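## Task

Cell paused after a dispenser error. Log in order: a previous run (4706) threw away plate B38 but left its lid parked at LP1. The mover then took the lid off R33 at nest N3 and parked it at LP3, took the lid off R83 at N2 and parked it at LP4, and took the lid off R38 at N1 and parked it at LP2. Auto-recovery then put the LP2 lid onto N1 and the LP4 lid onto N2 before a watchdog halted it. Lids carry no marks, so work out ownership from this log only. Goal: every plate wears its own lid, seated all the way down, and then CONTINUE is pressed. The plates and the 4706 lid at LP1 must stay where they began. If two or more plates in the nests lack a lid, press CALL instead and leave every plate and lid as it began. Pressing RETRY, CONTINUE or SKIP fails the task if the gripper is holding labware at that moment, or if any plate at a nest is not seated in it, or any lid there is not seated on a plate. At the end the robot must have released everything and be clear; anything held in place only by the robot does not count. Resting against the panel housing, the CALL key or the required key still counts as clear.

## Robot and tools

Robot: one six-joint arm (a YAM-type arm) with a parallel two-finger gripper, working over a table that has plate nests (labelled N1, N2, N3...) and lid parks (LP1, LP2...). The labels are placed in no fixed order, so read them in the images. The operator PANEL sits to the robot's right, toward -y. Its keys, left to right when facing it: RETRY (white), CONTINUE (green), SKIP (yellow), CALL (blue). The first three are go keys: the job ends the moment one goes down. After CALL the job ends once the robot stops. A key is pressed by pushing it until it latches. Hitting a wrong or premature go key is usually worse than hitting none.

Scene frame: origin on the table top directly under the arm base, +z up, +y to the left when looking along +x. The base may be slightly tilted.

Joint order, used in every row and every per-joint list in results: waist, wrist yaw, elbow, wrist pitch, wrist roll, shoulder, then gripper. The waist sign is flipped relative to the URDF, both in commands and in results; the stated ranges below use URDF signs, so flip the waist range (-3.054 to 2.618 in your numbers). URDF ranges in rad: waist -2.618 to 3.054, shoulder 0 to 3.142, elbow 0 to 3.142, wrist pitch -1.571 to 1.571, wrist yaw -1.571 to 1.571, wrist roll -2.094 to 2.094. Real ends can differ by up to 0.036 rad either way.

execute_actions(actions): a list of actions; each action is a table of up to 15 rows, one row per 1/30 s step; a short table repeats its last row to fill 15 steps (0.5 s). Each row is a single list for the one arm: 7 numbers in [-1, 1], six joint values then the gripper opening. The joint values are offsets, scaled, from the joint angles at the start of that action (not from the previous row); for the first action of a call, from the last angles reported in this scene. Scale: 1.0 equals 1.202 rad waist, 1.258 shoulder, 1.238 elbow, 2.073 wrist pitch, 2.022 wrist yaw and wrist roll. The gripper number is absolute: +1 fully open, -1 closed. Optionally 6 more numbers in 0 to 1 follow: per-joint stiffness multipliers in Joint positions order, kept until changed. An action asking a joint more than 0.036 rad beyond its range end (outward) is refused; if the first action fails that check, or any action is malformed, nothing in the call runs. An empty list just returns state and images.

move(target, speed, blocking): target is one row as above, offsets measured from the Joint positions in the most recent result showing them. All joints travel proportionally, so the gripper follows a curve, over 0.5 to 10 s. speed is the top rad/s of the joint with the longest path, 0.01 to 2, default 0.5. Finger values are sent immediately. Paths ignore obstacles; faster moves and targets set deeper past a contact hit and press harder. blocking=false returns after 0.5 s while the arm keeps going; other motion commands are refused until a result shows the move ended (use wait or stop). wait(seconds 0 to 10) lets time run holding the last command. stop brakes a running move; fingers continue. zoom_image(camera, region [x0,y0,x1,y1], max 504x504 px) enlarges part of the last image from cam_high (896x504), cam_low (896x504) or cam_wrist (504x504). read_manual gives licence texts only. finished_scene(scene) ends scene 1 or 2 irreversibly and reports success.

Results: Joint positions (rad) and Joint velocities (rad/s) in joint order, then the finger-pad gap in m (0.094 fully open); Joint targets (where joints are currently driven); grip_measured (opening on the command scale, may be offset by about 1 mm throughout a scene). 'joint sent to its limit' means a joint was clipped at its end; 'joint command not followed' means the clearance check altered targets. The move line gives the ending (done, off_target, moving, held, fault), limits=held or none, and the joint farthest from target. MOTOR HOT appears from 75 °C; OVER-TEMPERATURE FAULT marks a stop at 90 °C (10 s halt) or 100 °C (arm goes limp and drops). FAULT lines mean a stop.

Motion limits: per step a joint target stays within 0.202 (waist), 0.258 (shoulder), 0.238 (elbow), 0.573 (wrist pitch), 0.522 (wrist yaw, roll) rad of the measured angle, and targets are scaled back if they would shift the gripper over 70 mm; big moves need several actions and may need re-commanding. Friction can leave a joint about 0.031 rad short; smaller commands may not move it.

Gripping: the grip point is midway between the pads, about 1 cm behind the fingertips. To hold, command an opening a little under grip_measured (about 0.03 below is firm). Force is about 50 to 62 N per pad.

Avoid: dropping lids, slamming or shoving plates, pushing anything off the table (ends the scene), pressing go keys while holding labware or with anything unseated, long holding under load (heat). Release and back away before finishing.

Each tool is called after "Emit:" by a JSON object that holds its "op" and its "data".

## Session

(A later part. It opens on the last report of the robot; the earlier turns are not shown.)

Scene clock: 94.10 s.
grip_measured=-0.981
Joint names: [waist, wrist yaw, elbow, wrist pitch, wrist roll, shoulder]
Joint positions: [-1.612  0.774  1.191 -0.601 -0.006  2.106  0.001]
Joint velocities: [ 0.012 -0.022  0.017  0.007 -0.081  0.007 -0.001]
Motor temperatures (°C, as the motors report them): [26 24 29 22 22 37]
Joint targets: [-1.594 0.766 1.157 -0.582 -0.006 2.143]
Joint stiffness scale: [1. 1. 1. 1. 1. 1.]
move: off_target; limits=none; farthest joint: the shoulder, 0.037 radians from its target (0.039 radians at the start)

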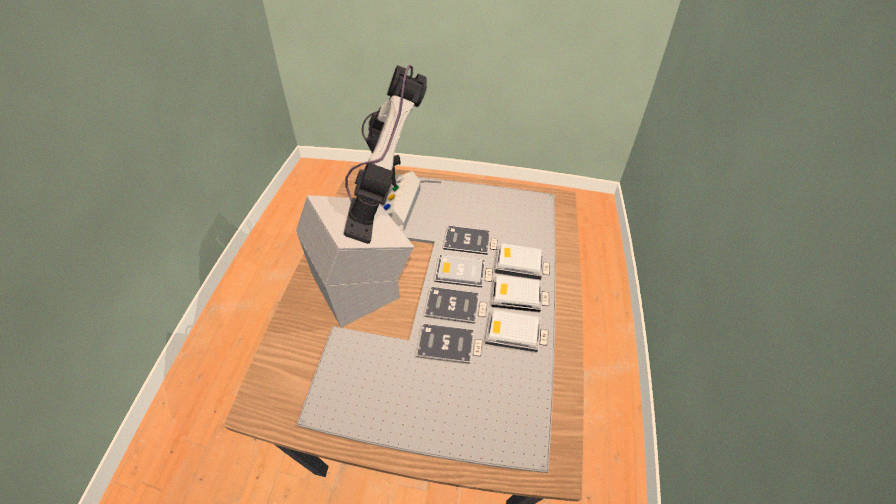

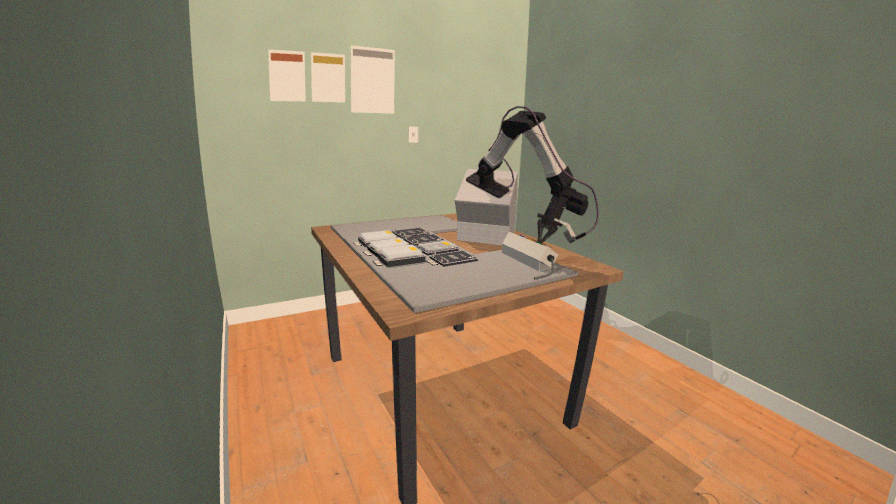

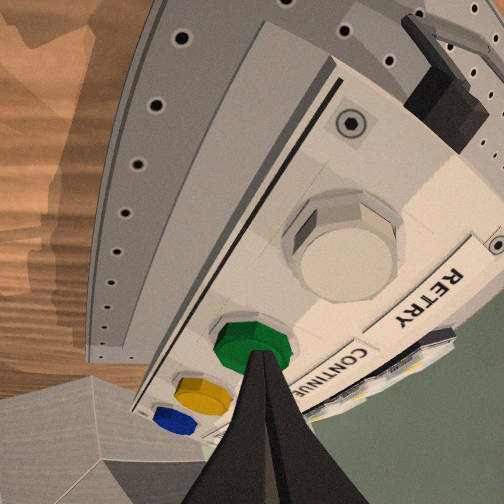

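In contact; press a little more.

Emit:
{"op": "move", "data": {"target": [0.02,0,-0.035,0.008,0,0.055,-1], "speed": 0.08}}

Scene clock: 95.87 s.
grip_measured=-0.981
Joint names: [waist, wrist yaw, elbow, wrist pitch, wrist roll, shoulder]
Joint positions: [-1.613  0.783  1.191 -0.594 -0.006  2.122  0.001]
Joint velocities: [ 0.002  0.007  0.002 -0.007 -0.051 -0.002  0.001]
Motor temperatures (°C, as the motors report them): [26 24 28 22 22 36]
Joint stiffness scale: [1. 1. 1. 1. 1. 1.]
move: unfinished (the scene ended)
The task's run has ended: the event that ends the task has happened.

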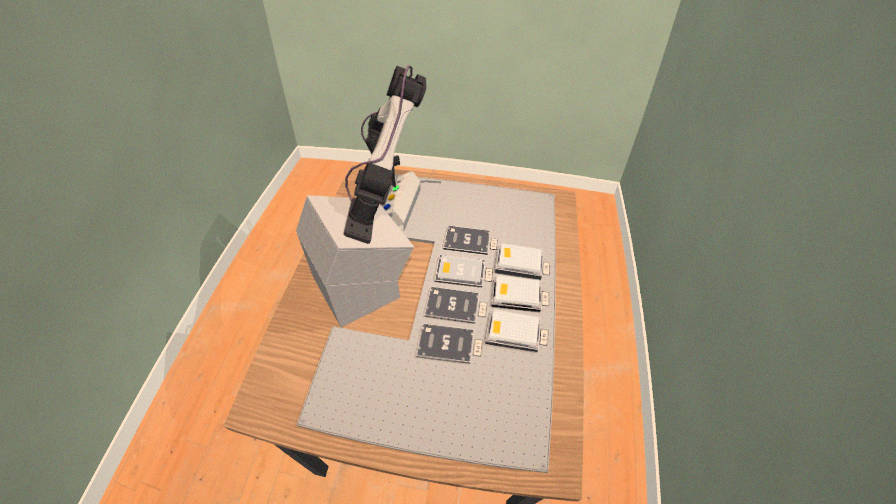

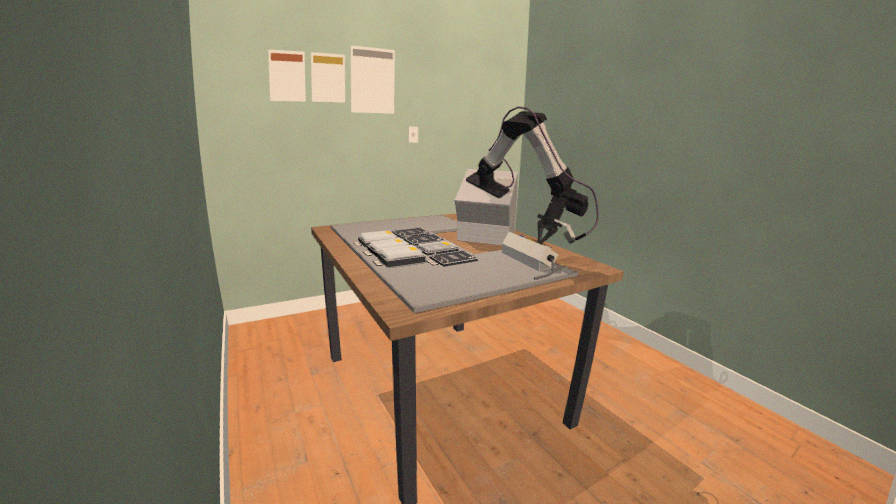

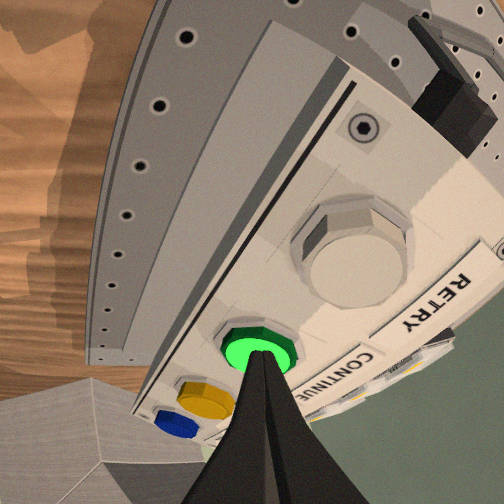

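Emit:
{"op": "finished_scene", "data": {"scene": 2}}

The scene is finished: the task was done.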